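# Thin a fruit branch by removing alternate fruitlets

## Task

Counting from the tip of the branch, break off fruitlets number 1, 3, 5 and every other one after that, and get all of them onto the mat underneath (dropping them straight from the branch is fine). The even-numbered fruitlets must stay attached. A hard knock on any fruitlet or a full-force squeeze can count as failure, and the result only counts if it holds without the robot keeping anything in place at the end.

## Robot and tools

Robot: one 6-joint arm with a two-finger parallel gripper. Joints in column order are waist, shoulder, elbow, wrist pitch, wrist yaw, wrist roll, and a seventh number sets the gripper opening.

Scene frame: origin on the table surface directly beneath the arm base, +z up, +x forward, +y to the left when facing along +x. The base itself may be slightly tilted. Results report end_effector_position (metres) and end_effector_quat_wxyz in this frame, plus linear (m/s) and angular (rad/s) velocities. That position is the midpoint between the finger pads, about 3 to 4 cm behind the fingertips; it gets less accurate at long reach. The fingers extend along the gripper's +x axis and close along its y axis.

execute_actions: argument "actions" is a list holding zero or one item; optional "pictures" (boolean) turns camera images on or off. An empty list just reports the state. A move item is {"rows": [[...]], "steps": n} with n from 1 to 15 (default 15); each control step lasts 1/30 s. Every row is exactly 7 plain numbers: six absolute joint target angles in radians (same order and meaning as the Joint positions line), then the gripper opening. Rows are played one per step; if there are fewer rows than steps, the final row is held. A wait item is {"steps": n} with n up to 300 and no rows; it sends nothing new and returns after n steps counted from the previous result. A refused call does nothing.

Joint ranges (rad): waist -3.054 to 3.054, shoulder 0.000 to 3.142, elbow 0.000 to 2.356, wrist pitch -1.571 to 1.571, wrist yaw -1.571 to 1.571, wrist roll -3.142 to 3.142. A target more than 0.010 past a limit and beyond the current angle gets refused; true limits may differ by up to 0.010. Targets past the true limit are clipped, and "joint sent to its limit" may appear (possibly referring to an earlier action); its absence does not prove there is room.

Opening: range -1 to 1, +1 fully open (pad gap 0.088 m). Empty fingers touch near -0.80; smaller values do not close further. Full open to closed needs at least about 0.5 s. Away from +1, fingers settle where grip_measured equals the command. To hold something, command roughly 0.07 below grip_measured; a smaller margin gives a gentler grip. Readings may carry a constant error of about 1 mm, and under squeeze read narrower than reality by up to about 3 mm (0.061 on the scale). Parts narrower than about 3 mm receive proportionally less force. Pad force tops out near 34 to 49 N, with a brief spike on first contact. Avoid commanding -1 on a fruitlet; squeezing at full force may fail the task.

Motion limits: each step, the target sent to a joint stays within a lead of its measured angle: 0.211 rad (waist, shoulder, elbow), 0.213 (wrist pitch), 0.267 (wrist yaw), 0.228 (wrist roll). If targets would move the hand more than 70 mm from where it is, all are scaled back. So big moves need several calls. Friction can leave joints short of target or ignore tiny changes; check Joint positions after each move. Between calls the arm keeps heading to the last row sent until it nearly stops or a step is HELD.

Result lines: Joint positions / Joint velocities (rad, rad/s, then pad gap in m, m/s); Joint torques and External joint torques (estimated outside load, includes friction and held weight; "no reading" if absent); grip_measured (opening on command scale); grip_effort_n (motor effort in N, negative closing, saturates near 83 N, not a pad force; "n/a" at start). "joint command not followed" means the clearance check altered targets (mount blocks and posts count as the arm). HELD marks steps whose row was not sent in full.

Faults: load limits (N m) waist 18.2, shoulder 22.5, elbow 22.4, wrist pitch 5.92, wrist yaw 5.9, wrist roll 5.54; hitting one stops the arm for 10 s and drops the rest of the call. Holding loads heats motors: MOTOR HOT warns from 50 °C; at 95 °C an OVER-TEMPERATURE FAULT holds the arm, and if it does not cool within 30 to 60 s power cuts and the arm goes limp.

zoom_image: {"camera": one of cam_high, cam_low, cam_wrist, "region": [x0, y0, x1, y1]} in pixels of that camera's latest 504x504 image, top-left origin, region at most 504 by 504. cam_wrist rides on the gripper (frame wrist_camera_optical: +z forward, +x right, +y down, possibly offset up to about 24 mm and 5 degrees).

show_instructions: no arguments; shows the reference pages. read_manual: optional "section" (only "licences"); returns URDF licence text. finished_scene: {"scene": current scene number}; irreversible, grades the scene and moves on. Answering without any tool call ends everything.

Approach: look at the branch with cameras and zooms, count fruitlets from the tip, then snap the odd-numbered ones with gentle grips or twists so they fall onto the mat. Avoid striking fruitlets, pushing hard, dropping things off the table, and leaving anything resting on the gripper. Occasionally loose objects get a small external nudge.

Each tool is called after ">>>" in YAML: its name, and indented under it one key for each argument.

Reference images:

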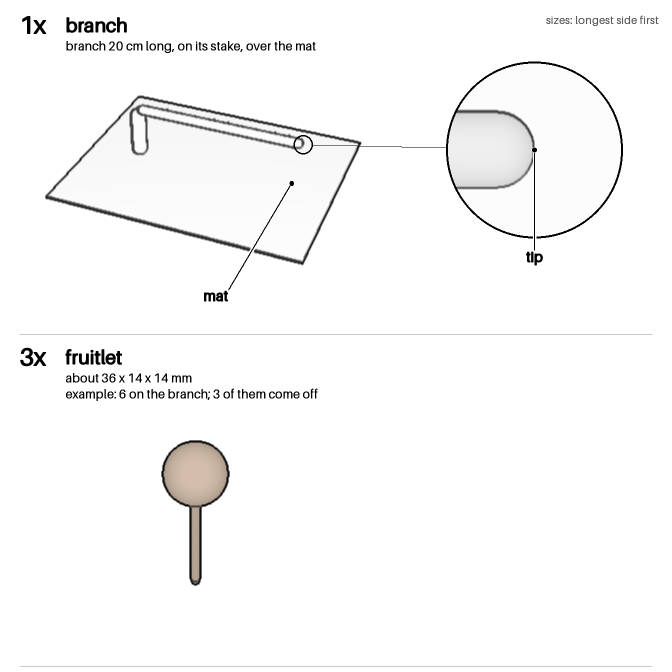

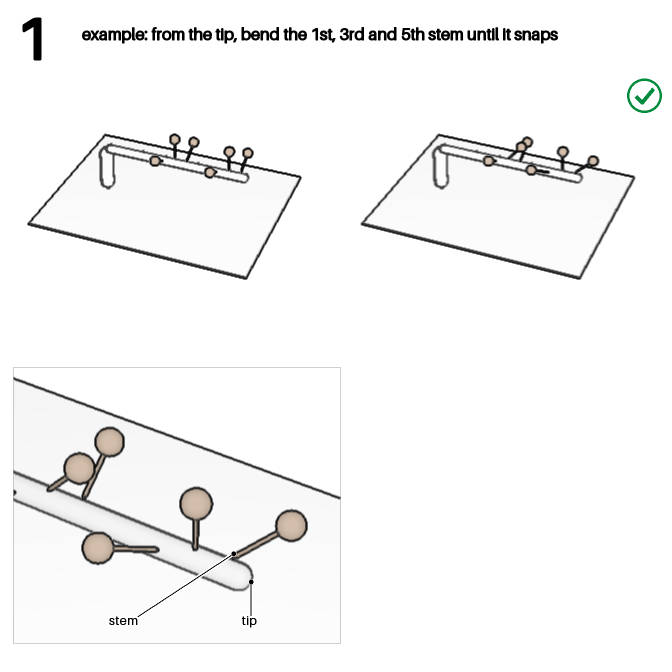

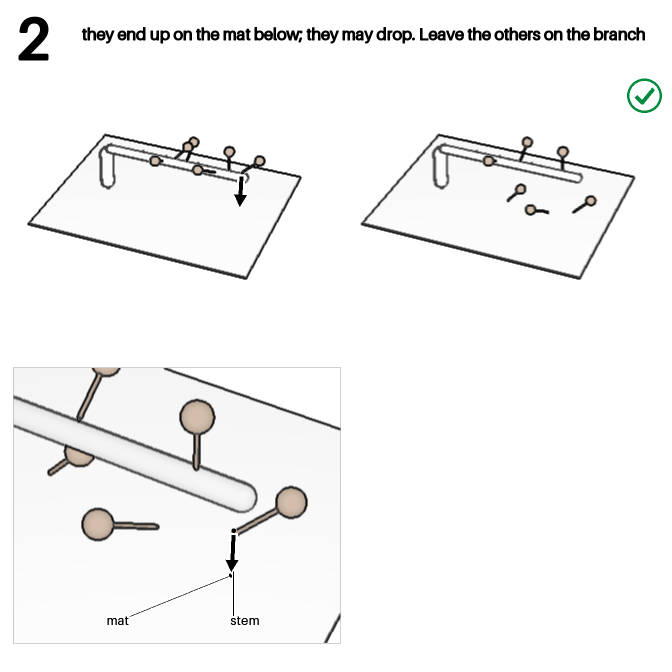

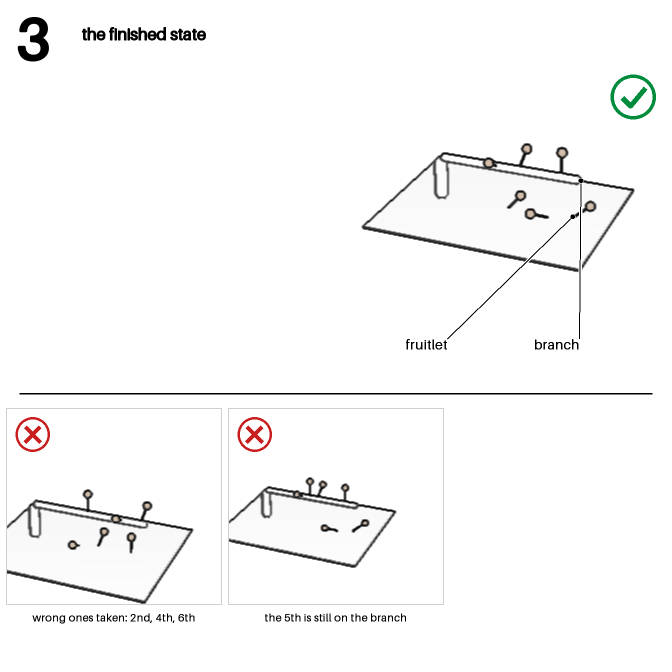

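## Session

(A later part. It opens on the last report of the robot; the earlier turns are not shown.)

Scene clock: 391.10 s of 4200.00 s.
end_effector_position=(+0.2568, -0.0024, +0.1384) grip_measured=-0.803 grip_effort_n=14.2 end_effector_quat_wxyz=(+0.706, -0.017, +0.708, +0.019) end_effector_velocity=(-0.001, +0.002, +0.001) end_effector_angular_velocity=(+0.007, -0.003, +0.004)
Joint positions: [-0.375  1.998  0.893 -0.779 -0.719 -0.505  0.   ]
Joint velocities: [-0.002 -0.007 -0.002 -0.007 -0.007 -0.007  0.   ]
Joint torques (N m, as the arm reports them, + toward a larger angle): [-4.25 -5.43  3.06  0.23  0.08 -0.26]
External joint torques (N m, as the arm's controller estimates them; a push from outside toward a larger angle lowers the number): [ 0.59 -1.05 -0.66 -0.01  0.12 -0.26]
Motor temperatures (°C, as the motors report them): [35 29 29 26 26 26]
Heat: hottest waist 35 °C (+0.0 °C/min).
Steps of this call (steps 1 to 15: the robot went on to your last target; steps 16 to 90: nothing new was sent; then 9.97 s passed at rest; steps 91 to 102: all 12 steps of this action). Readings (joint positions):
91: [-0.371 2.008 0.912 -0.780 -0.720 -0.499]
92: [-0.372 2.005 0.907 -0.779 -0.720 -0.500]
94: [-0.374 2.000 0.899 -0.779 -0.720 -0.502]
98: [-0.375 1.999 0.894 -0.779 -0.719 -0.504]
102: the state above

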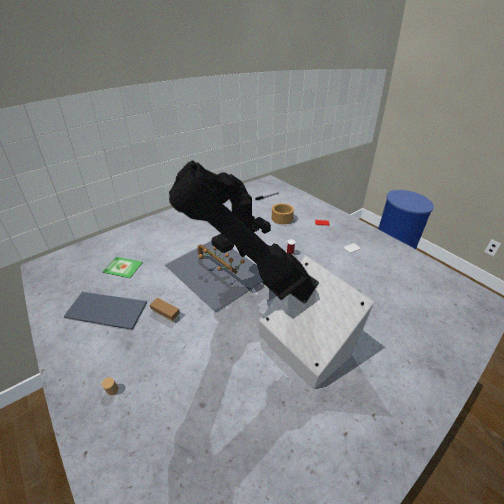

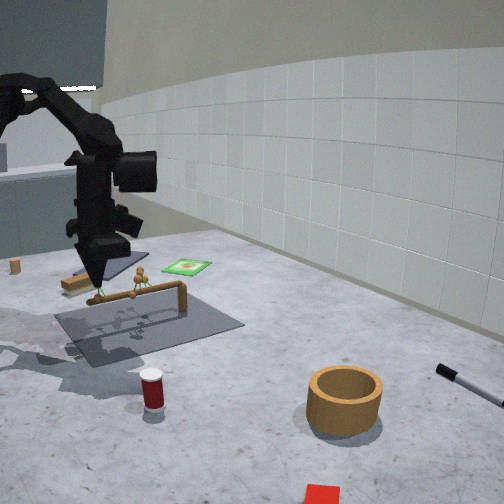

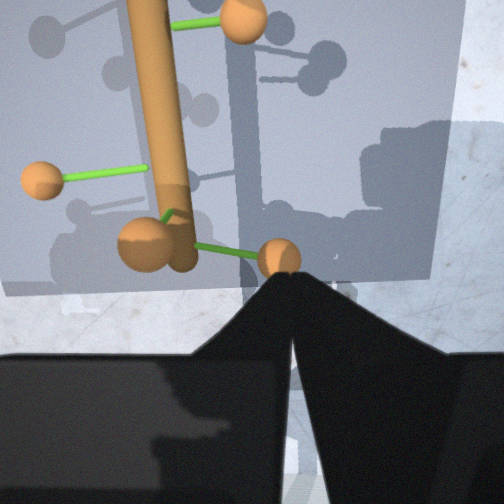

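>>> execute_actions:
  actions:
    - {"rows": [[-0.367,2.003,0.876,-0.752,-0.720,-0.497,-0.8],[-0.367,2.003,0.876,-0.752,-0.720,-0.497,-0.8],[-0.367,2.003,0.876,-0.752,-0.720,-0.497,-0.8],[-0.356,2.010,0.865,-0.727,-0.723,-0.483,-0.8],[-0.356,2.010,0.865,-0.727,-0.723,-0.483,-0.8],[-0.356,2.010,0.865,-0.727,-0.723,-0.483,-0.8],[-0.345,2.015,0.853,-0.702,-0.726,-0.469,-0.8]], "steps": 15}

>>> zoom_image:
  camera: "cam_low"
  region: [60, 230, 210, 350]

Scene clock: 404.77 s of 4200.00 s.
end_effector_position=(+0.2561, -0.0032, +0.1271) grip_measured=-0.803 grip_effort_n=14.2 end_effector_quat_wxyz=(+0.707, -0.025, +0.706, +0.021) end_effector_velocity=(+0.002, -0.001, -0.000) end_effector_angular_velocity=(+0.002, -0.016, +0.032)
Joint positions: [-0.348  2.005  0.861 -0.706 -0.722 -0.476  0.   ]
Joint velocities: [-0.002 -0.002 -0.007  0.022 -0.007 -0.022  0.   ]
Joint torques (N m, as the arm reports them, + toward a larger angle): [-3.83 -3.39  2.9   0.28 -0.17  0.23]
External joint torques (N m, as the arm's controller estimates them; a push from outside toward a larger angle lowers the number): [ 1.01  1.01 -0.62  0.04 -0.14  0.23]
Motor temperatures (°C, as the motors report them): [35 30 29 26 26 26]
Heat: hottest waist 35 °C (+0.0 °C/min).
Steps of this call (steps 1 to 15: the robot went on to your last target; steps 16 to 90: nothing new was sent; then 10.17 s passed at rest; steps 91 to 105: all 15 steps of this action). Readings (joint positions):
91: [-0.375 1.997 0.891 -0.774 -0.719 -0.505]
92: [-0.375 1.997 0.889 -0.768 -0.719 -0.505]
94: [-0.372 1.997 0.884 -0.756 -0.719 -0.503]
98: [-0.358 2.000 0.871 -0.725 -0.720 -0.487]
105: the state above

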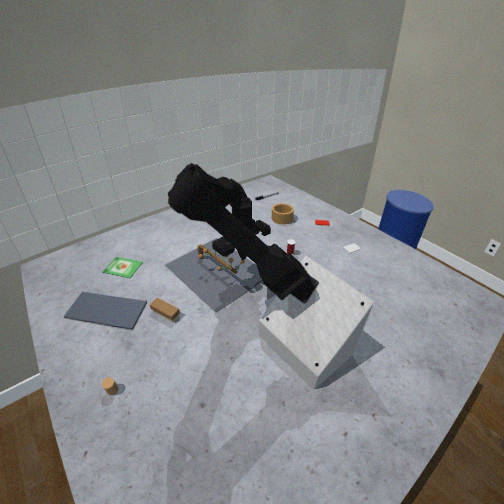

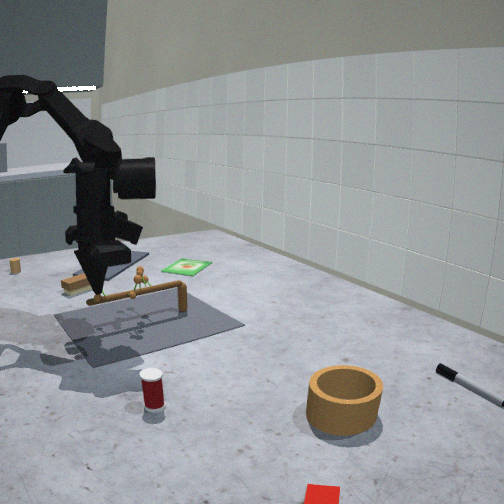

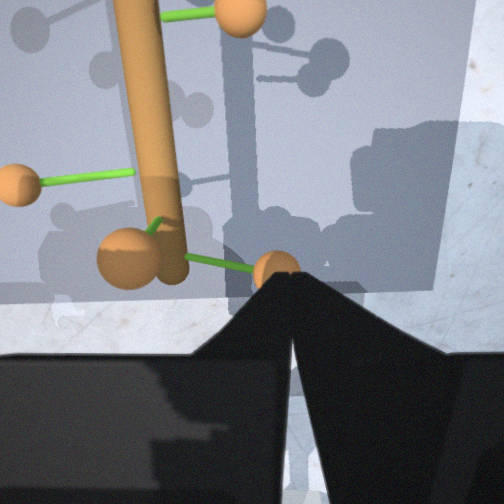

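Region (60, 230, 210, 350) of cam_low's 504x504 image, scaled by 3.360, with more detail than that image has; it fills the top 403 rows of this view, and the rest is white.

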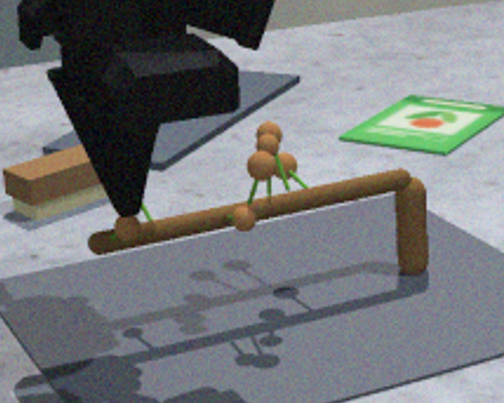

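>>> execute_actions:
  actions:
    - {"rows": [[-0.341,2.022,0.872,-0.705,-0.726,-0.463,-0.8],[-0.341,2.022,0.872,-0.705,-0.726,-0.463,-0.8],[-0.341,2.022,0.872,-0.705,-0.726,-0.463,-0.8],[-0.341,2.022,0.872,-0.705,-0.726,-0.463,-0.8],[-0.341,2.022,0.872,-0.705,-0.726,-0.463,-0.8],[-0.335,2.026,0.862,-0.692,-0.728,-0.456,-0.8],[-0.335,2.026,0.862,-0.692,-0.728,-0.456,-0.8],[-0.335,2.026,0.862,-0.692,-0.728,-0.456,-0.8],[-0.330,2.028,0.856,-0.680,-0.730,-0.449,-0.8],[-0.330,2.028,0.856,-0.680,-0.730,-0.449,-0.8],[-0.330,2.028,0.856,-0.680,-0.730,-0.449,-0.8],[-0.324,2.030,0.850,-0.667,-0.731,-0.442,-0.8]], "steps": 15}

>>> zoom_image:
  camera: "cam_low"
  region: [60, 230, 210, 350]

Scene clock: 417.47 s of 4200.00 s.
end_effector_position=(+0.2592, -0.0029, +0.1209) grip_measured=-0.803 grip_effort_n=13.7 end_effector_quat_wxyz=(+0.707, -0.025, +0.706, +0.021) end_effector_velocity=(+0.000, +0.004, -0.009) end_effector_angular_velocity=(+0.014, -0.005, +0.012)
Joint positions: [-0.329  2.019  0.86  -0.674 -0.727 -0.452  0.   ]
Joint velocities: [ 0.027  0.007 -0.022  0.051 -0.022  0.022  0.   ]
Joint torques (N m, as the arm reports them, + toward a larger angle): [-3.98 -3.47  2.81  0.25 -0.17  0.24]
External joint torques (N m, as the arm's controller estimates them; a push from outside toward a larger angle lowers the number): [ 1.01  1.01 -0.62  0.01 -0.15  0.24]
Motor temperatures (°C, as the motors report them): [35 29 29 26 26 26]
Heat: hottest waist 35 °C (+0.0 °C/min).
Steps of this call (steps 1 to 15: the robot went on to your last target; steps 16 to 90: nothing new was sent; then 9.20 s passed at rest; steps 91 to 105: all 15 steps of this action). Readings (joint positions):
91: [-0.348 2.006 0.861 -0.704 -0.723 -0.474]
92: [-0.347 2.007 0.861 -0.704 -0.723 -0.473]
94: [-0.345 2.010 0.861 -0.704 -0.723 -0.471]
98: [-0.341 2.014 0.861 -0.699 -0.724 -0.466]
105: the state above

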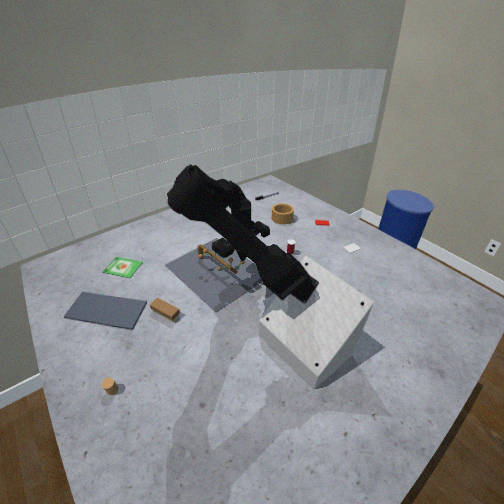

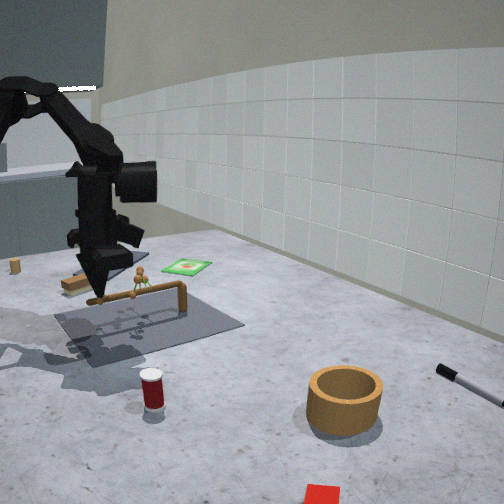

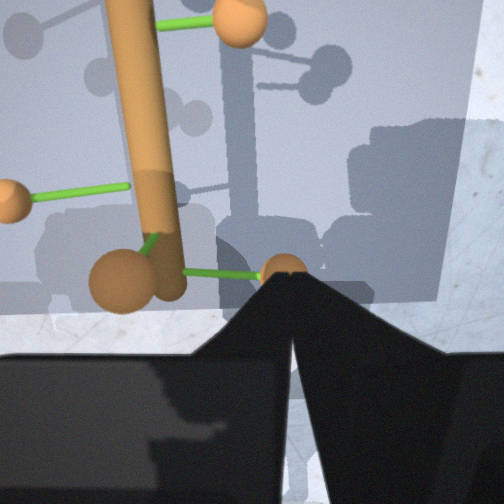

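Region (60, 230, 210, 350) of cam_low's 504x504 image, scaled by 3.360, with more detail than that image has; it fills the top 403 rows of this view, and the rest is white.

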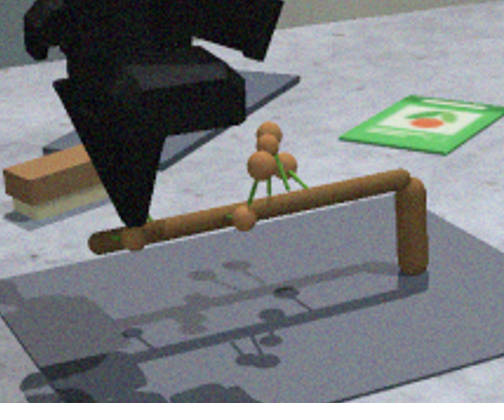

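>>> execute_actions:
  actions:
    - {"rows": [[-0.319,2.032,0.844,-0.655,-0.733,-0.435,-0.8],[-0.319,2.032,0.844,-0.655,-0.733,-0.435,-0.8],[-0.313,2.034,0.838,-0.642,-0.735,-0.428,-0.8],[-0.313,2.034,0.838,-0.642,-0.735,-0.428,-0.8],[-0.308,2.036,0.832,-0.630,-0.736,-0.421,-0.8],[-0.308,2.036,0.832,-0.630,-0.736,-0.421,-0.8],[-0.302,2.038,0.826,-0.617,-0.738,-0.414,-0.8],[-0.302,2.038,0.826,-0.617,-0.738,-0.414,-0.8],[-0.297,2.040,0.820,-0.605,-0.740,-0.407,-0.8],[-0.297,2.040,0.820,-0.605,-0.740,-0.407,-0.8],[-0.291,2.042,0.814,-0.592,-0.741,-0.400,-0.8]], "steps": 15}

>>> zoom_image:
  camera: "cam_low"
  region: [60, 230, 210, 350]

Scene clock: 425.43 s of 4200.00 s.
end_effector_position=(+0.2559, -0.0018, +0.1074) grip_measured=-0.803 grip_effort_n=14.2 end_effector_quat_wxyz=(+0.706, -0.024, +0.707, +0.021) end_effector_velocity=(-0.006, +0.001, -0.010) end_effector_angular_velocity=(+0.005, +0.008, -0.016)
Joint positions: [-0.296  2.032  0.824 -0.6   -0.736 -0.409  0.   ]
Joint velocities: [ 0.022  0.007 -0.037  0.051 -0.007  0.037  0.   ]
Joint torques (N m, as the arm reports them, + toward a larger angle): [-3.85 -3.46  2.72  0.27 -0.17  0.2 ]
External joint torques (N m, as the arm's controller estimates them; a push from outside toward a larger angle lowers the number): [ 1.14  1.07 -0.57  0.01 -0.14  0.2 ]
Motor temperatures (°C, as the motors report them): [35 29 29 26 26 26]
Heat: hottest waist 35 °C (+0.0 °C/min).
Steps of this call (steps 1 to 15: the robot went on to your last target; steps 16 to 90: nothing new was sent; then 4.47 s passed at rest; steps 91 to 105: all 15 steps of this action). Readings (joint positions):
91: [-0.327 2.020 0.857 -0.666 -0.728 -0.447]
92: [-0.326 2.020 0.856 -0.663 -0.728 -0.445]
94: [-0.322 2.022 0.851 -0.655 -0.729 -0.440]
98: [-0.311 2.026 0.840 -0.633 -0.732 -0.428]
105: the state above

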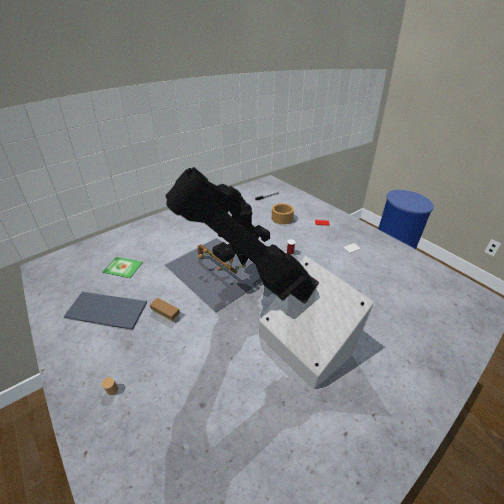

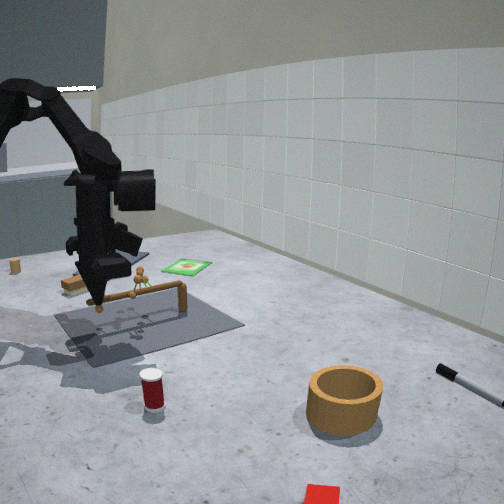

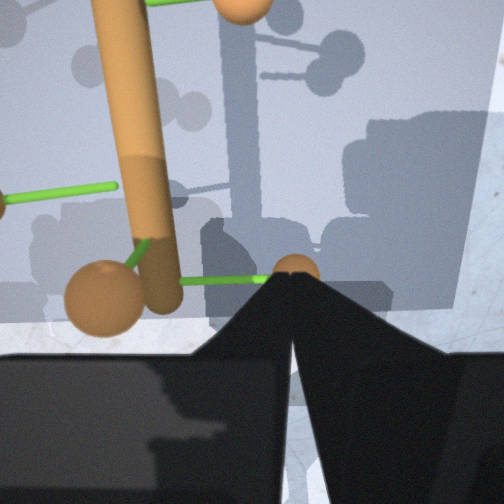

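Region (60, 230, 210, 350) of cam_low's 504x504 image, scaled by 3.360, with more detail than that image has; it fills the top 403 rows of this view, and the rest is white.

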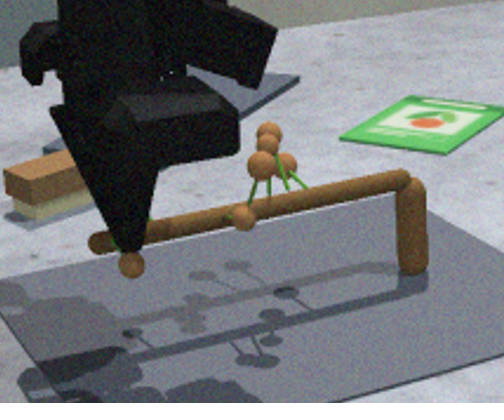

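>>> execute_actions:
  actions:
    - {"rows": [[-0.291,2.050,0.83,-0.592,-0.741,-0.400,-0.8],[-0.288,2.054,0.83,-0.585,-0.741,-0.395,-0.8],[-0.284,2.057,0.83,-0.578,-0.742,-0.39,-0.8],[-0.281,2.060,0.829,-0.571,-0.742,-0.385,-0.8],[-0.278,2.062,0.828,-0.565,-0.743,-0.38,-0.8],[-0.275,2.064,0.827,-0.559,-0.743,-0.376,-0.8],[-0.272,2.066,0.826,-0.553,-0.744,-0.372,-0.8],[-0.269,2.068,0.824,-0.547,-0.744,-0.368,-0.8],[-0.266,2.070,0.822,-0.541,-0.745,-0.364,-0.8],[-0.263,2.072,0.821,-0.536,-0.745,-0.361,-0.8]], "steps": 15}

>>> zoom_image:
  camera: "cam_low"
  region: [60, 230, 210, 350]

Scene clock: 440.80 s of 4200.00 s.
end_effector_position=(+0.2598, -0.0029, +0.0965) grip_measured=-0.803 grip_effort_n=13.7 end_effector_quat_wxyz=(+0.707, -0.024, +0.707, +0.020) end_effector_velocity=(+0.007, +0.002, -0.002) end_effector_angular_velocity=(+0.014, -0.024, +0.005)
Joint positions: [-0.267  2.061  0.821 -0.541 -0.741 -0.369  0.   ]
Joint velocities: [ 0.007  0.007  0.002  0.037 -0.022  0.022  0.   ]
Joint torques (N m, as the arm reports them, + toward a larger angle): [-3.98 -3.53  3.24  0.27 -0.17  0.2 ]
External joint torques (N m, as the arm's controller estimates them; a push from outside toward a larger angle lowers the number): [ 1.06  1.15  0.09  0.01 -0.14  0.2 ]
Motor temperatures (°C, as the motors report them): [35 29 29 26 26 26]
Heat: hottest waist 35 °C (+0.0 °C/min).
Steps of this call (steps 1 to 15: the robot went on to your last target; steps 16 to 90: nothing new was sent; then 11.87 s passed at rest; steps 91 to 105: all 15 steps of this action). Readings (joint positions):
91: [-0.295 2.033 0.821 -0.594 -0.737 -0.406]
92: [-0.294 2.035 0.821 -0.592 -0.738 -0.405]
94: [-0.291 2.041 0.821 -0.585 -0.738 -0.400]
98: [-0.280 2.052 0.821 -0.564 -0.739 -0.385]
105: the state above

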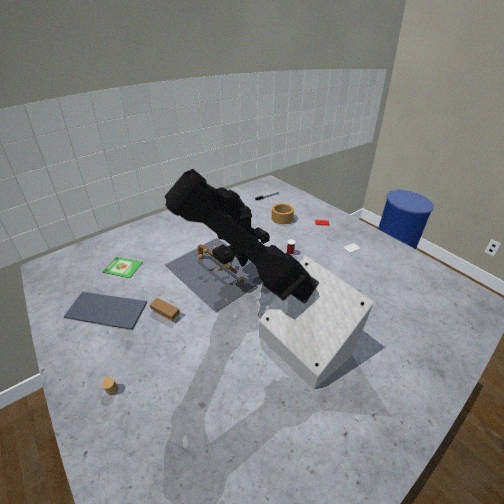

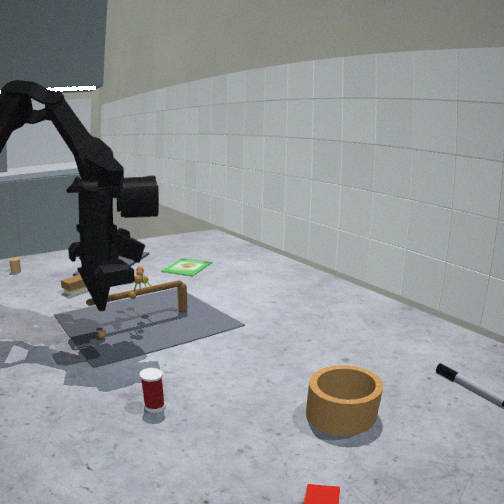

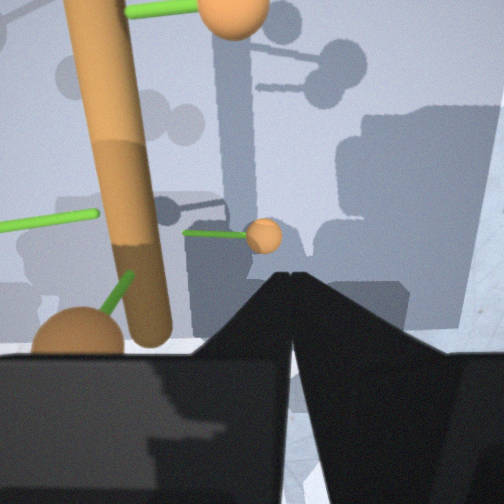

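Region (60, 230, 210, 350) of cam_low's 504x504 image, scaled by 3.360, with more detail than that image has; it fills the top 403 rows of this view, and the rest is white.

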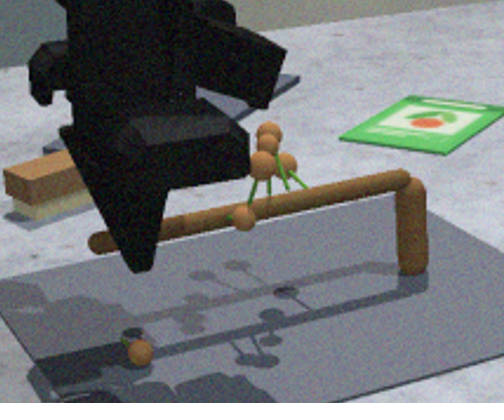

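>>> execute_actions:
  actions:
    - {"rows": [[-0.30,2.04,0.85,-0.62,-0.736,-0.41,-0.8],[-0.35,2.01,0.885,-0.73,-0.724,-0.475,-0.8],[-0.35,2.01,0.885,-0.73,-0.724,-0.475,-0.8],[-0.405,1.985,0.94,-0.855,-0.71,-0.54,-0.8],[-0.405,1.985,0.94,-0.855,-0.71,-0.54,-0.8],[-0.405,1.985,0.94,-0.855,-0.71,-0.54,-0.8],[-0.36,1.94,0.955,-0.87,-0.72,-0.48,-0.8],[-0.31,1.90,0.965,-0.885,-0.735,-0.41,-0.8],[-0.26,1.86,0.975,-0.895,-0.75,-0.35,-0.8],[-0.214,1.815,0.986,-0.90,-0.76,-0.30,-0.8]], "steps": 15}

>>> execute_actions:
  actions:
    - {"rows": [[-0.214,1.815,0.986,-0.90,-0.76,-0.30,-0.8]], "steps": 15}

Scene clock: 481.43 s of 4200.00 s.
end_effector_position=(+0.2807, +0.0674, +0.1557) grip_measured=-0.803 grip_effort_n=13.7 end_effector_quat_wxyz=(+0.709, -0.031, +0.703, +0.031) end_effector_velocity=(+0.003, +0.061, +0.022) end_effector_angular_velocity=(-0.028, -0.013, -0.074)
Joint positions: [-0.222  1.828  0.984 -0.887 -0.758 -0.328  0.   ]
Joint velocities: [ 0.11  -0.188  0.051 -0.11   0.007  0.242  0.   ]
Joint torques (N m, as the arm reports them, + toward a larger angle): [-4.53 -3.75  3.73 -0.13  0.    0.21]
External joint torques (N m, as the arm's controller estimates them; a push from outside toward a larger angle lowers the number): [ 1.08 -0.61  0.79 -0.28 -0.12  0.19]
Motor temperatures (°C, as the motors report them): [35 28 29 26 26 26]
Heat: hottest waist 35 °C (+0.0 °C/min).
Steps of this call (steps 1 to 15: the robot went on to your last target; steps 16 to 90: nothing new was sent; then 37.13 s passed at rest; steps 91 to 105: all 15 steps of this action). Readings (joint positions):
91: [-0.269 2.062 0.825 -0.553 -0.741 -0.371]
92: [-0.280 2.058 0.837 -0.600 -0.740 -0.395]
94: [-0.319 2.041 0.861 -0.692 -0.731 -0.445]
98: [-0.374 1.983 0.924 -0.814 -0.719 -0.475]
105: the state above

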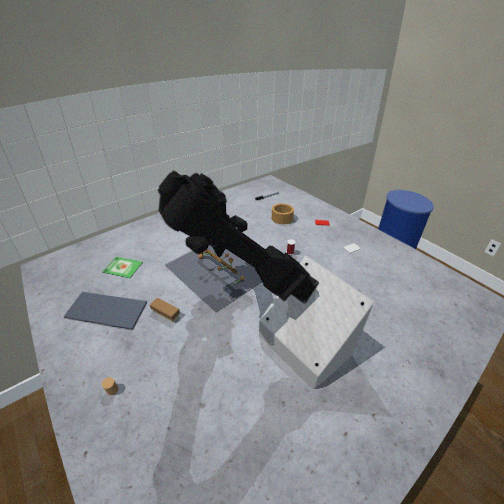

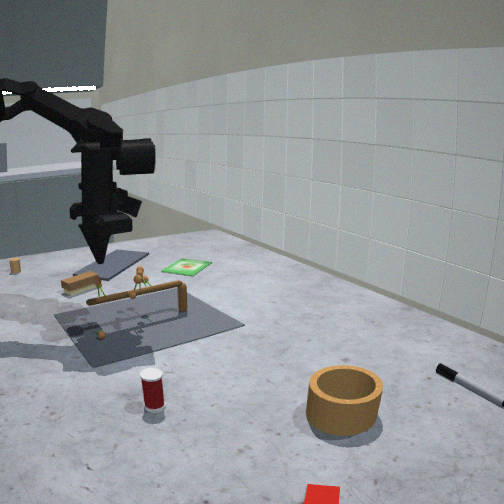

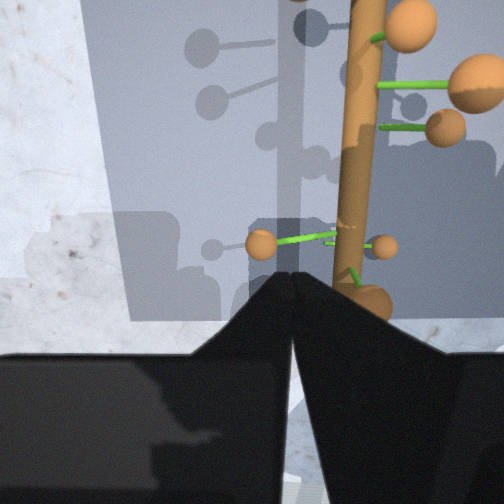

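Scene clock: 481.93 s of 4200.00 s.
end_effector_position=(+0.2789, +0.0697, +0.1556) grip_measured=-0.803 grip_effort_n=14.2 end_effector_quat_wxyz=(+0.707, -0.023, +0.706, +0.024) end_effector_velocity=(-0.002, +0.003, -0.000) end_effector_angular_velocity=(+0.023, +0.002, -0.017)
Joint positions: [-0.217  1.823  0.984 -0.898 -0.758 -0.306  0.   ]
Joint velocities: [-0.002 -0.002 -0.007 -0.007 -0.022  0.007  0.   ]
Joint torques (N m, as the arm reports them, + toward a larger angle): [-3.94 -5.21  4.28 -0.03 -0.12  0.2 ]
External joint torques (N m, as the arm's controller estimates them; a push from outside toward a larger angle lowers the number): [ 1.06 -0.95  0.48 -0.27 -0.1   0.2 ]
Motor temperatures (°C, as the motors report them): [35 28 29 26 26 26]
Heat: hottest waist 35 °C (+0.0 °C/min).
Steps of this call (steps 1 to 15: all 15 steps of this action). Readings (joint positions):
1: [-0.220 1.824 0.984 -0.890 -0.758 -0.322]
2: [-0.219 1.824 0.984 -0.893 -0.758 -0.318]
4: [-0.219 1.824 0.984 -0.896 -0.758 -0.312]
8: [-0.218 1.823 0.984 -0.897 -0.758 -0.308]
15: the state above

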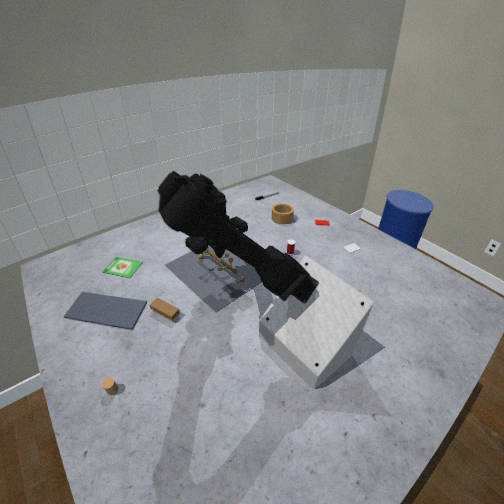

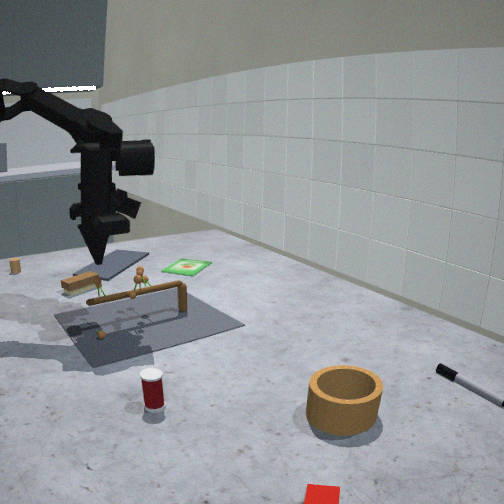

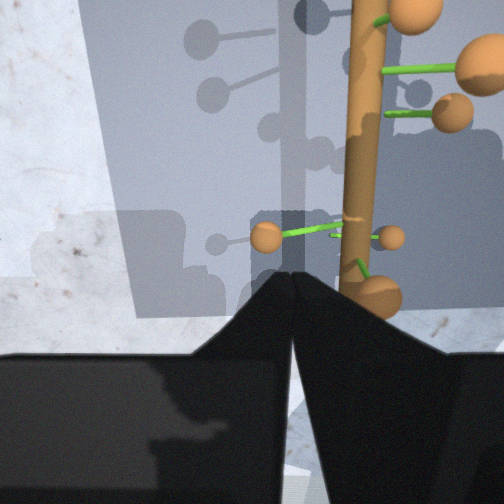

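>>> execute_actions:
  actions:
    - {"rows": [[-0.195,1.835,0.985,-0.88,-0.76,-0.28,-0.8],[-0.195,1.835,0.985,-0.88,-0.76,-0.28,-0.8],[-0.18,1.842,0.977,-0.853,-0.761,-0.255,-0.8],[-0.18,1.842,0.977,-0.853,-0.761,-0.255,-0.8],[-0.156,1.853,0.958,-0.797,-0.762,-0.22,-0.8],[-0.156,1.853,0.958,-0.797,-0.762,-0.22,-0.8],[-0.143,1.859,0.949,-0.769,-0.763,-0.20,-0.8],[-0.143,1.859,0.949,-0.769,-0.763,-0.20,-0.8],[-0.131,1.866,0.939,-0.741,-0.764,-0.185,-0.8]], "steps": 15}

>>> zoom_image:
  camera: "cam_low"
  region: [60, 230, 210, 350]

Scene clock: 508.27 s of 4200.00 s.
end_effector_position=(+0.2850, +0.0728, +0.1276) grip_measured=-0.803 grip_effort_n=13.7 end_effector_quat_wxyz=(+0.707, -0.026, +0.707, +0.022) end_effector_velocity=(+0.007, +0.001, -0.004) end_effector_angular_velocity=(+0.002, -0.033, -0.004)
Joint positions: [-0.135  1.856  0.948 -0.751 -0.76  -0.196  0.   ]
Joint velocities: [ 0.012 -0.002 -0.012  0.066 -0.007  0.051  0.   ]
Joint torques (N m, as the arm reports them, + toward a larger angle): [-4.1  -3.53  2.9   0.26 -0.17  0.2 ]
External joint torques (N m, as the arm's controller estimates them; a push from outside toward a larger angle lowers the number): [ 1.02  1.18 -0.68  0.01 -0.15  0.2 ]
Motor temperatures (°C, as the motors report them): [35 29 30 26 26 26]
Heat: hottest waist 35 °C (+0.0 °C/min).
Steps of this call (steps 1 to 15: the robot went on to your last target; steps 16 to 90: nothing new was sent; then 22.83 s passed at rest; steps 91 to 105: all 15 steps of this action). Readings (joint positions):
91: [-0.215 1.823 0.984 -0.897 -0.758 -0.301]
92: [-0.211 1.823 0.984 -0.893 -0.758 -0.297]
94: [-0.198 1.825 0.984 -0.875 -0.758 -0.281]
98: [-0.163 1.839 0.970 -0.807 -0.759 -0.233]
105: the state above

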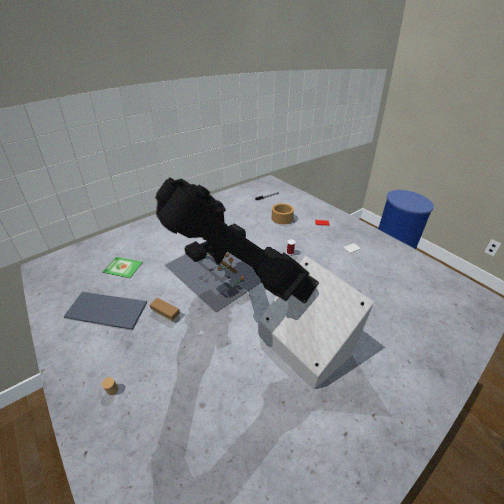

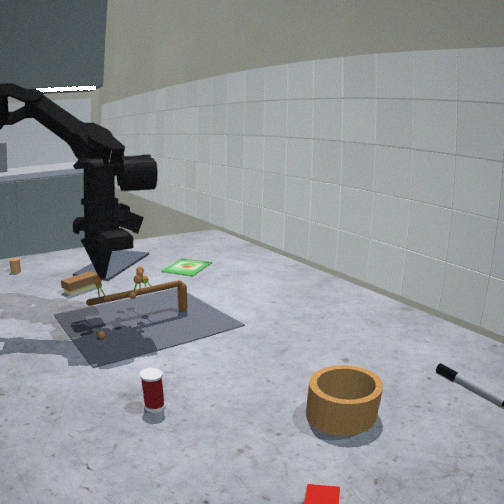

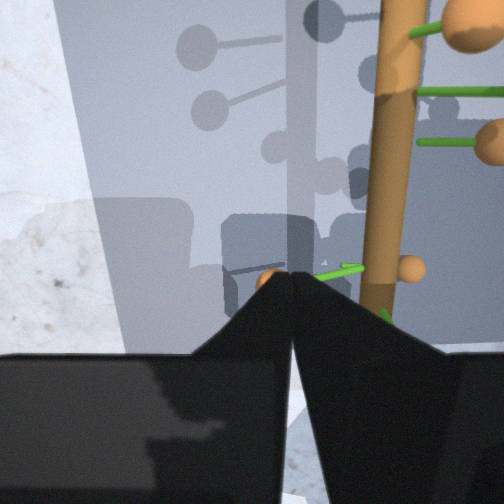

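Region (60, 230, 210, 350) of cam_low's 504x504 image, scaled by 3.360, with more detail than that image has; it fills the top 403 rows of this view, and the rest is white.

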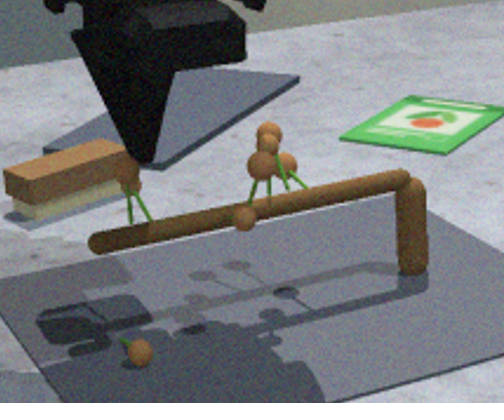

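>>> execute_actions:
  actions:
    - {"rows": [[-0.127,1.868,0.934,-0.733,-0.764,-0.18,-0.8],[-0.123,1.870,0.931,-0.725,-0.764,-0.175,-0.8],[-0.120,1.872,0.929,-0.718,-0.765,-0.17,-0.8],[-0.117,1.874,0.926,-0.711,-0.765,-0.165,-0.8],[-0.114,1.876,0.923,-0.703,-0.765,-0.16,-0.8],[-0.111,1.877,0.921,-0.696,-0.765,-0.156,-0.8],[-0.108,1.879,0.918,-0.689,-0.765,-0.152,-0.8],[-0.105,1.880,0.916,-0.682,-0.766,-0.148,-0.8],[-0.102,1.882,0.913,-0.675,-0.766,-0.144,-0.8],[-0.099,1.883,0.911,-0.668,-0.766,-0.14,-0.8],[-0.096,1.885,0.909,-0.661,-0.766,-0.136,-0.8],[-0.094,1.886,0.907,-0.657,-0.766,-0.132,-0.8]], "steps": 15}

Scene clock: 520.17 s of 4200.00 s.
end_effector_position=(+0.2847, +0.0725, +0.1120) grip_measured=-0.803 grip_effort_n=13.7 end_effector_quat_wxyz=(+0.706, -0.025, +0.707, +0.021) end_effector_velocity=(-0.003, -0.000, -0.012) end_effector_angular_velocity=(+0.006, +0.002, -0.002)
Joint positions: [-0.098  1.875  0.916 -0.666 -0.763 -0.142  0.   ]
Joint velocities: [ 0.027  0.012 -0.032  0.066 -0.007  0.037  0.   ]
Joint torques (N m, as the arm reports them, + toward a larger angle): [-4.15 -3.66  2.78  0.27 -0.15  0.21]
External joint torques (N m, as the arm's controller estimates them; a push from outside toward a larger angle lowers the number): [ 1.04  1.11 -0.65  0.01 -0.13  0.2 ]
Motor temperatures (°C, as the motors report them): [35 29 29 26 26 26]
Heat: hottest waist 35 °C (+0.0 °C/min).
Steps of this call (steps 1 to 15: the robot went on to your last target; steps 16 to 90: nothing new was sent; then 8.40 s passed at rest; steps 91 to 105: all 15 steps of this action). Readings (joint positions):
91: [-0.133 1.856 0.946 -0.741 -0.760 -0.190]
92: [-0.132 1.857 0.944 -0.737 -0.760 -0.188]
94: [-0.128 1.859 0.940 -0.727 -0.761 -0.181]
98: [-0.116 1.866 0.930 -0.703 -0.761 -0.165]
105: the state above

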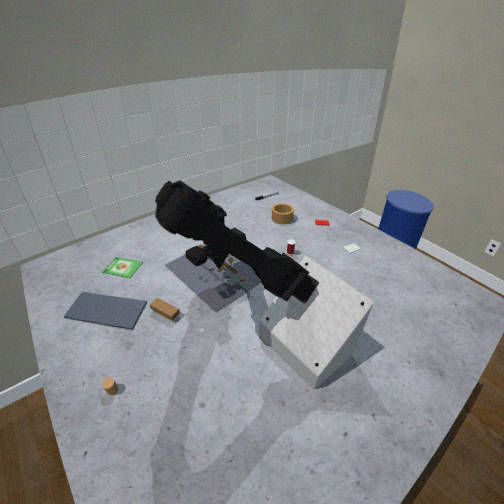

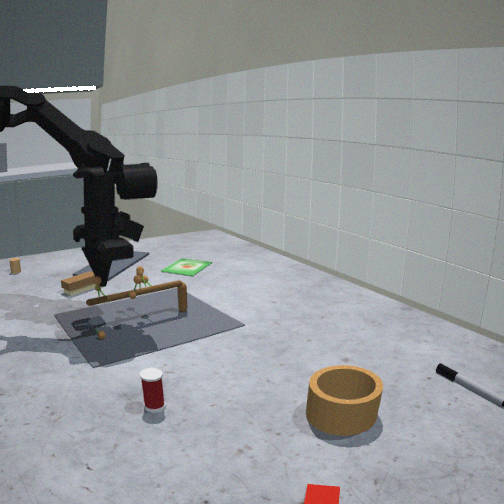

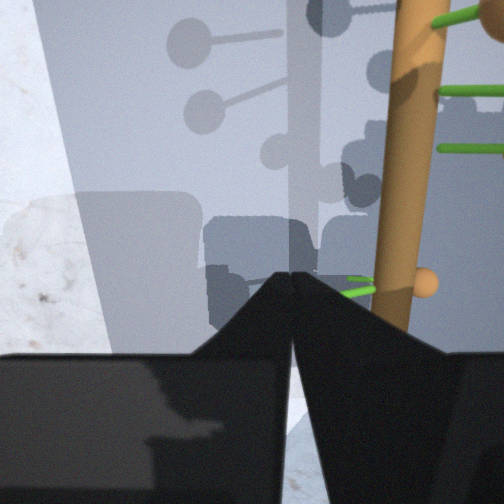

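>>> execute_actions:
  actions:
    - {"rows": [[-0.091,1.889,0.904,-0.65,-0.766,-0.128,-0.8],[-0.087,1.891,0.901,-0.642,-0.766,-0.123,-0.8],[-0.084,1.893,0.898,-0.634,-0.767,-0.118,-0.8],[-0.080,1.895,0.896,-0.626,-0.767,-0.113,-0.8],[-0.077,1.897,0.893,-0.618,-0.767,-0.108,-0.8],[-0.073,1.898,0.890,-0.610,-0.767,-0.103,-0.8],[-0.070,1.900,0.888,-0.602,-0.768,-0.098,-0.8],[-0.066,1.901,0.885,-0.595,-0.768,-0.093,-0.8],[-0.063,1.903,0.883,-0.588,-0.768,-0.088,-0.8],[-0.060,1.904,0.881,-0.581,-0.768,-0.084,-0.8],[-0.057,1.906,0.879,-0.574,-0.768,-0.08,-0.8]], "steps": 15}

>>> zoom_image:
  camera: "cam_low"
  region: [60, 230, 210, 350]

Scene clock: 532.33 s of 4200.00 s.
end_effector_position=(+0.2843, +0.0726, +0.0970) grip_measured=-0.803 grip_effort_n=14.2 end_effector_quat_wxyz=(+0.707, -0.025, +0.707, +0.021) end_effector_velocity=(-0.001, +0.000, -0.006) end_effector_angular_velocity=(+0.007, -0.001, -0.005)
Joint positions: [-0.062  1.895  0.888 -0.582 -0.764 -0.09   0.   ]
Joint velocities: [ 0.012  0.007 -0.017  0.037 -0.007  0.022  0.   ]
Joint torques (N m, as the arm reports them, + toward a larger angle): [-4.13 -3.61  2.55  0.27 -0.14  0.22]
External joint torques (N m, as the arm's controller estimates them; a push from outside toward a larger angle lowers the number): [ 1.07  1.19 -0.59  0.03 -0.13  0.22]
Motor temperatures (°C, as the motors report them): [35 29 29 26 26 26]
Heat: hottest waist 35 °C (+0.0 °C/min).
Steps of this call (steps 1 to 15: the robot went on to your last target; steps 16 to 90: nothing new was sent; then 8.67 s passed at rest; steps 91 to 105: all 15 steps of this action). Readings (joint positions):
91: [-0.097 1.876 0.914 -0.658 -0.763 -0.137]
92: [-0.095 1.877 0.913 -0.654 -0.763 -0.135]
94: [-0.092 1.879 0.910 -0.644 -0.763 -0.129]
98: [-0.079 1.887 0.899 -0.616 -0.764 -0.112]
105: the state above

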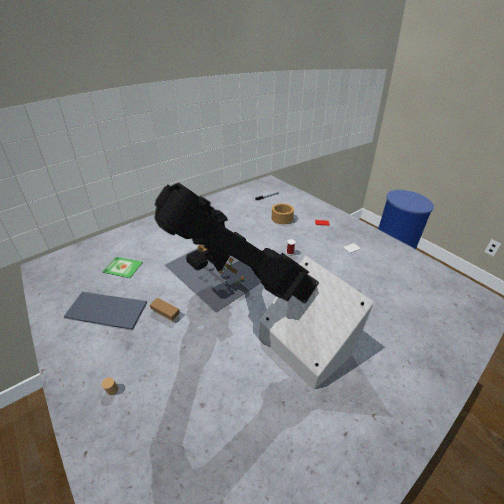

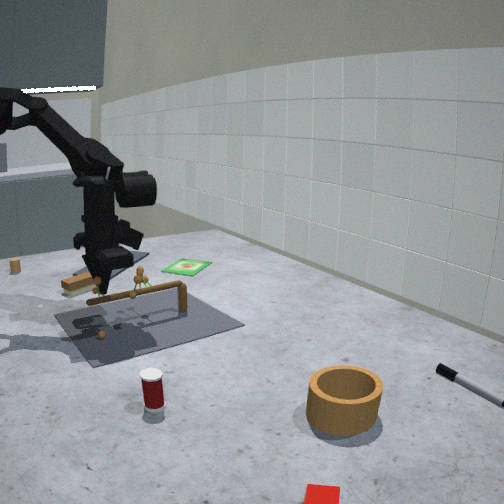

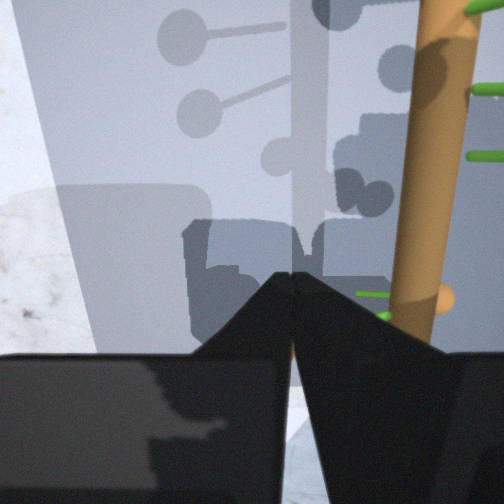

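Region (60, 230, 210, 350) of cam_low's 504x504 image, scaled by 3.360, with more detail than that image has; it fills the top 403 rows of this view, and the rest is white.

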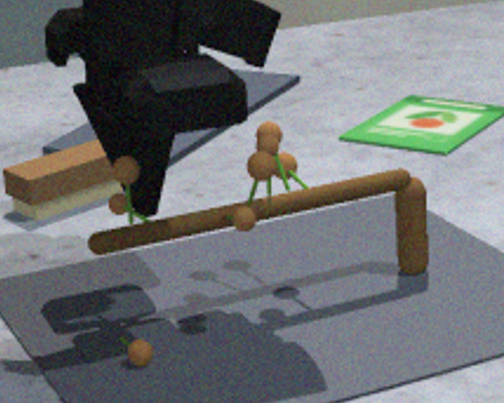

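>>> execute_actions:
  actions:
    - {"rows": [[-0.082,1.885,0.905,-0.63,-0.767,-0.115,-0.8],[-0.082,1.885,0.905,-0.63,-0.767,-0.115,-0.8],[-0.106,1.865,0.925,-0.685,-0.765,-0.15,-0.8],[-0.106,1.865,0.925,-0.685,-0.765,-0.15,-0.8],[-0.131,1.85,0.945,-0.741,-0.764,-0.185,-0.8],[-0.131,1.85,0.945,-0.741,-0.764,-0.185,-0.8],[-0.131,1.85,0.945,-0.741,-0.764,-0.185,-0.8],[-0.136,1.835,0.905,-0.733,-0.764,-0.19,-0.8]], "steps": 15}

>>> zoom_image:
  camera: "cam_low"
  region: [60, 230, 210, 350]

Scene clock: 543.67 s of 4200.00 s.
end_effector_position=(+0.2786, +0.0719, +0.1240) grip_measured=-0.803 grip_effort_n=13.7 end_effector_quat_wxyz=(+0.706, -0.020, +0.708, +0.019) end_effector_velocity=(-0.020, -0.002, -0.003) end_effector_angular_velocity=(+0.015, +0.052, -0.039)
Joint positions: [-0.132  1.846  0.915 -0.729 -0.764 -0.181  0.   ]
Joint velocities: [-0.007 -0.007 -0.037 -0.051 -0.007 -0.022  0.   ]
Joint torques (N m, as the arm reports them, + toward a larger angle): [-4.43 -5.53  2.92  0.01 -0.01 -0.25]
External joint torques (N m, as the arm's controller estimates them; a push from outside toward a larger angle lowers the number): [ 0.57 -0.95 -0.59 -0.23  0.02 -0.25]
Motor temperatures (°C, as the motors report them): [35 29 29 26 26 26]
Heat: hottest waist 35 °C (+0.0 °C/min).
Steps of this call (steps 1 to 15: the robot went on to your last target; steps 16 to 90: nothing new was sent; then 7.83 s passed at rest; steps 91 to 105: all 15 steps of this action). Readings (joint positions):
91: [-0.062 1.895 0.888 -0.584 -0.764 -0.087]
92: [-0.065 1.895 0.890 -0.597 -0.764 -0.090]
94: [-0.081 1.891 0.899 -0.638 -0.764 -0.115]
98: [-0.120 1.866 0.921 -0.704 -0.764 -0.161]
105: the state above

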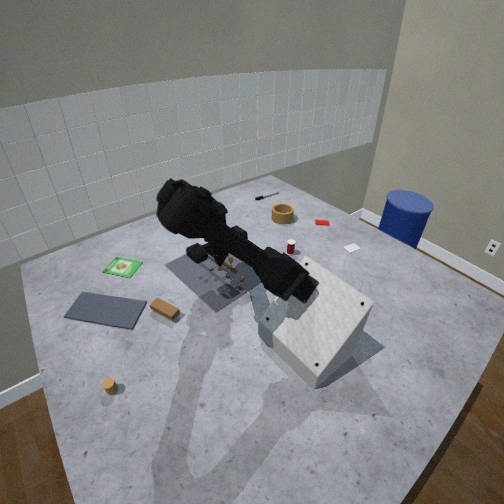

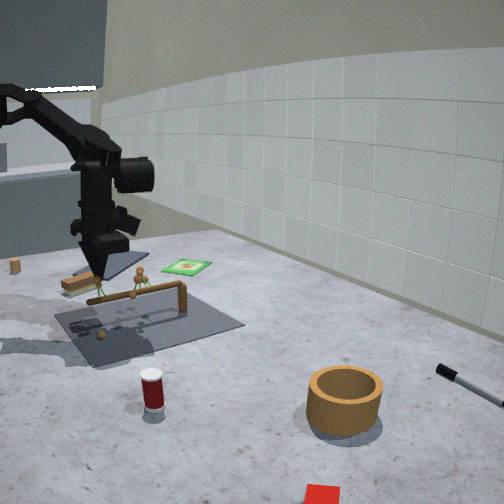

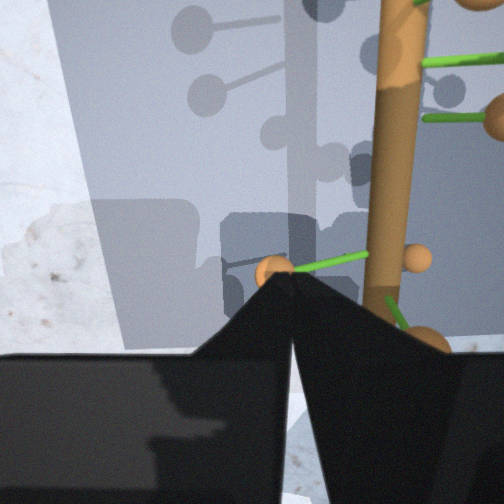

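Region (60, 230, 210, 350) of cam_low's 504x504 image, scaled by 3.360, with more detail than that image has; it fills the top 403 rows of this view, and the rest is white.

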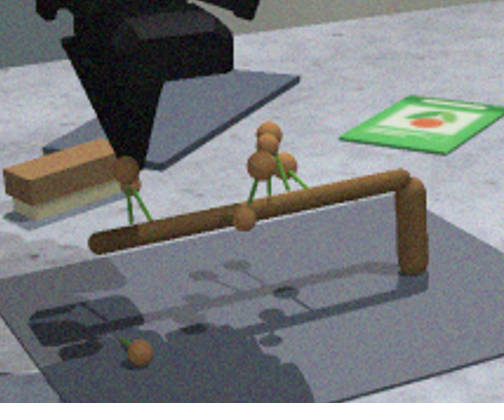

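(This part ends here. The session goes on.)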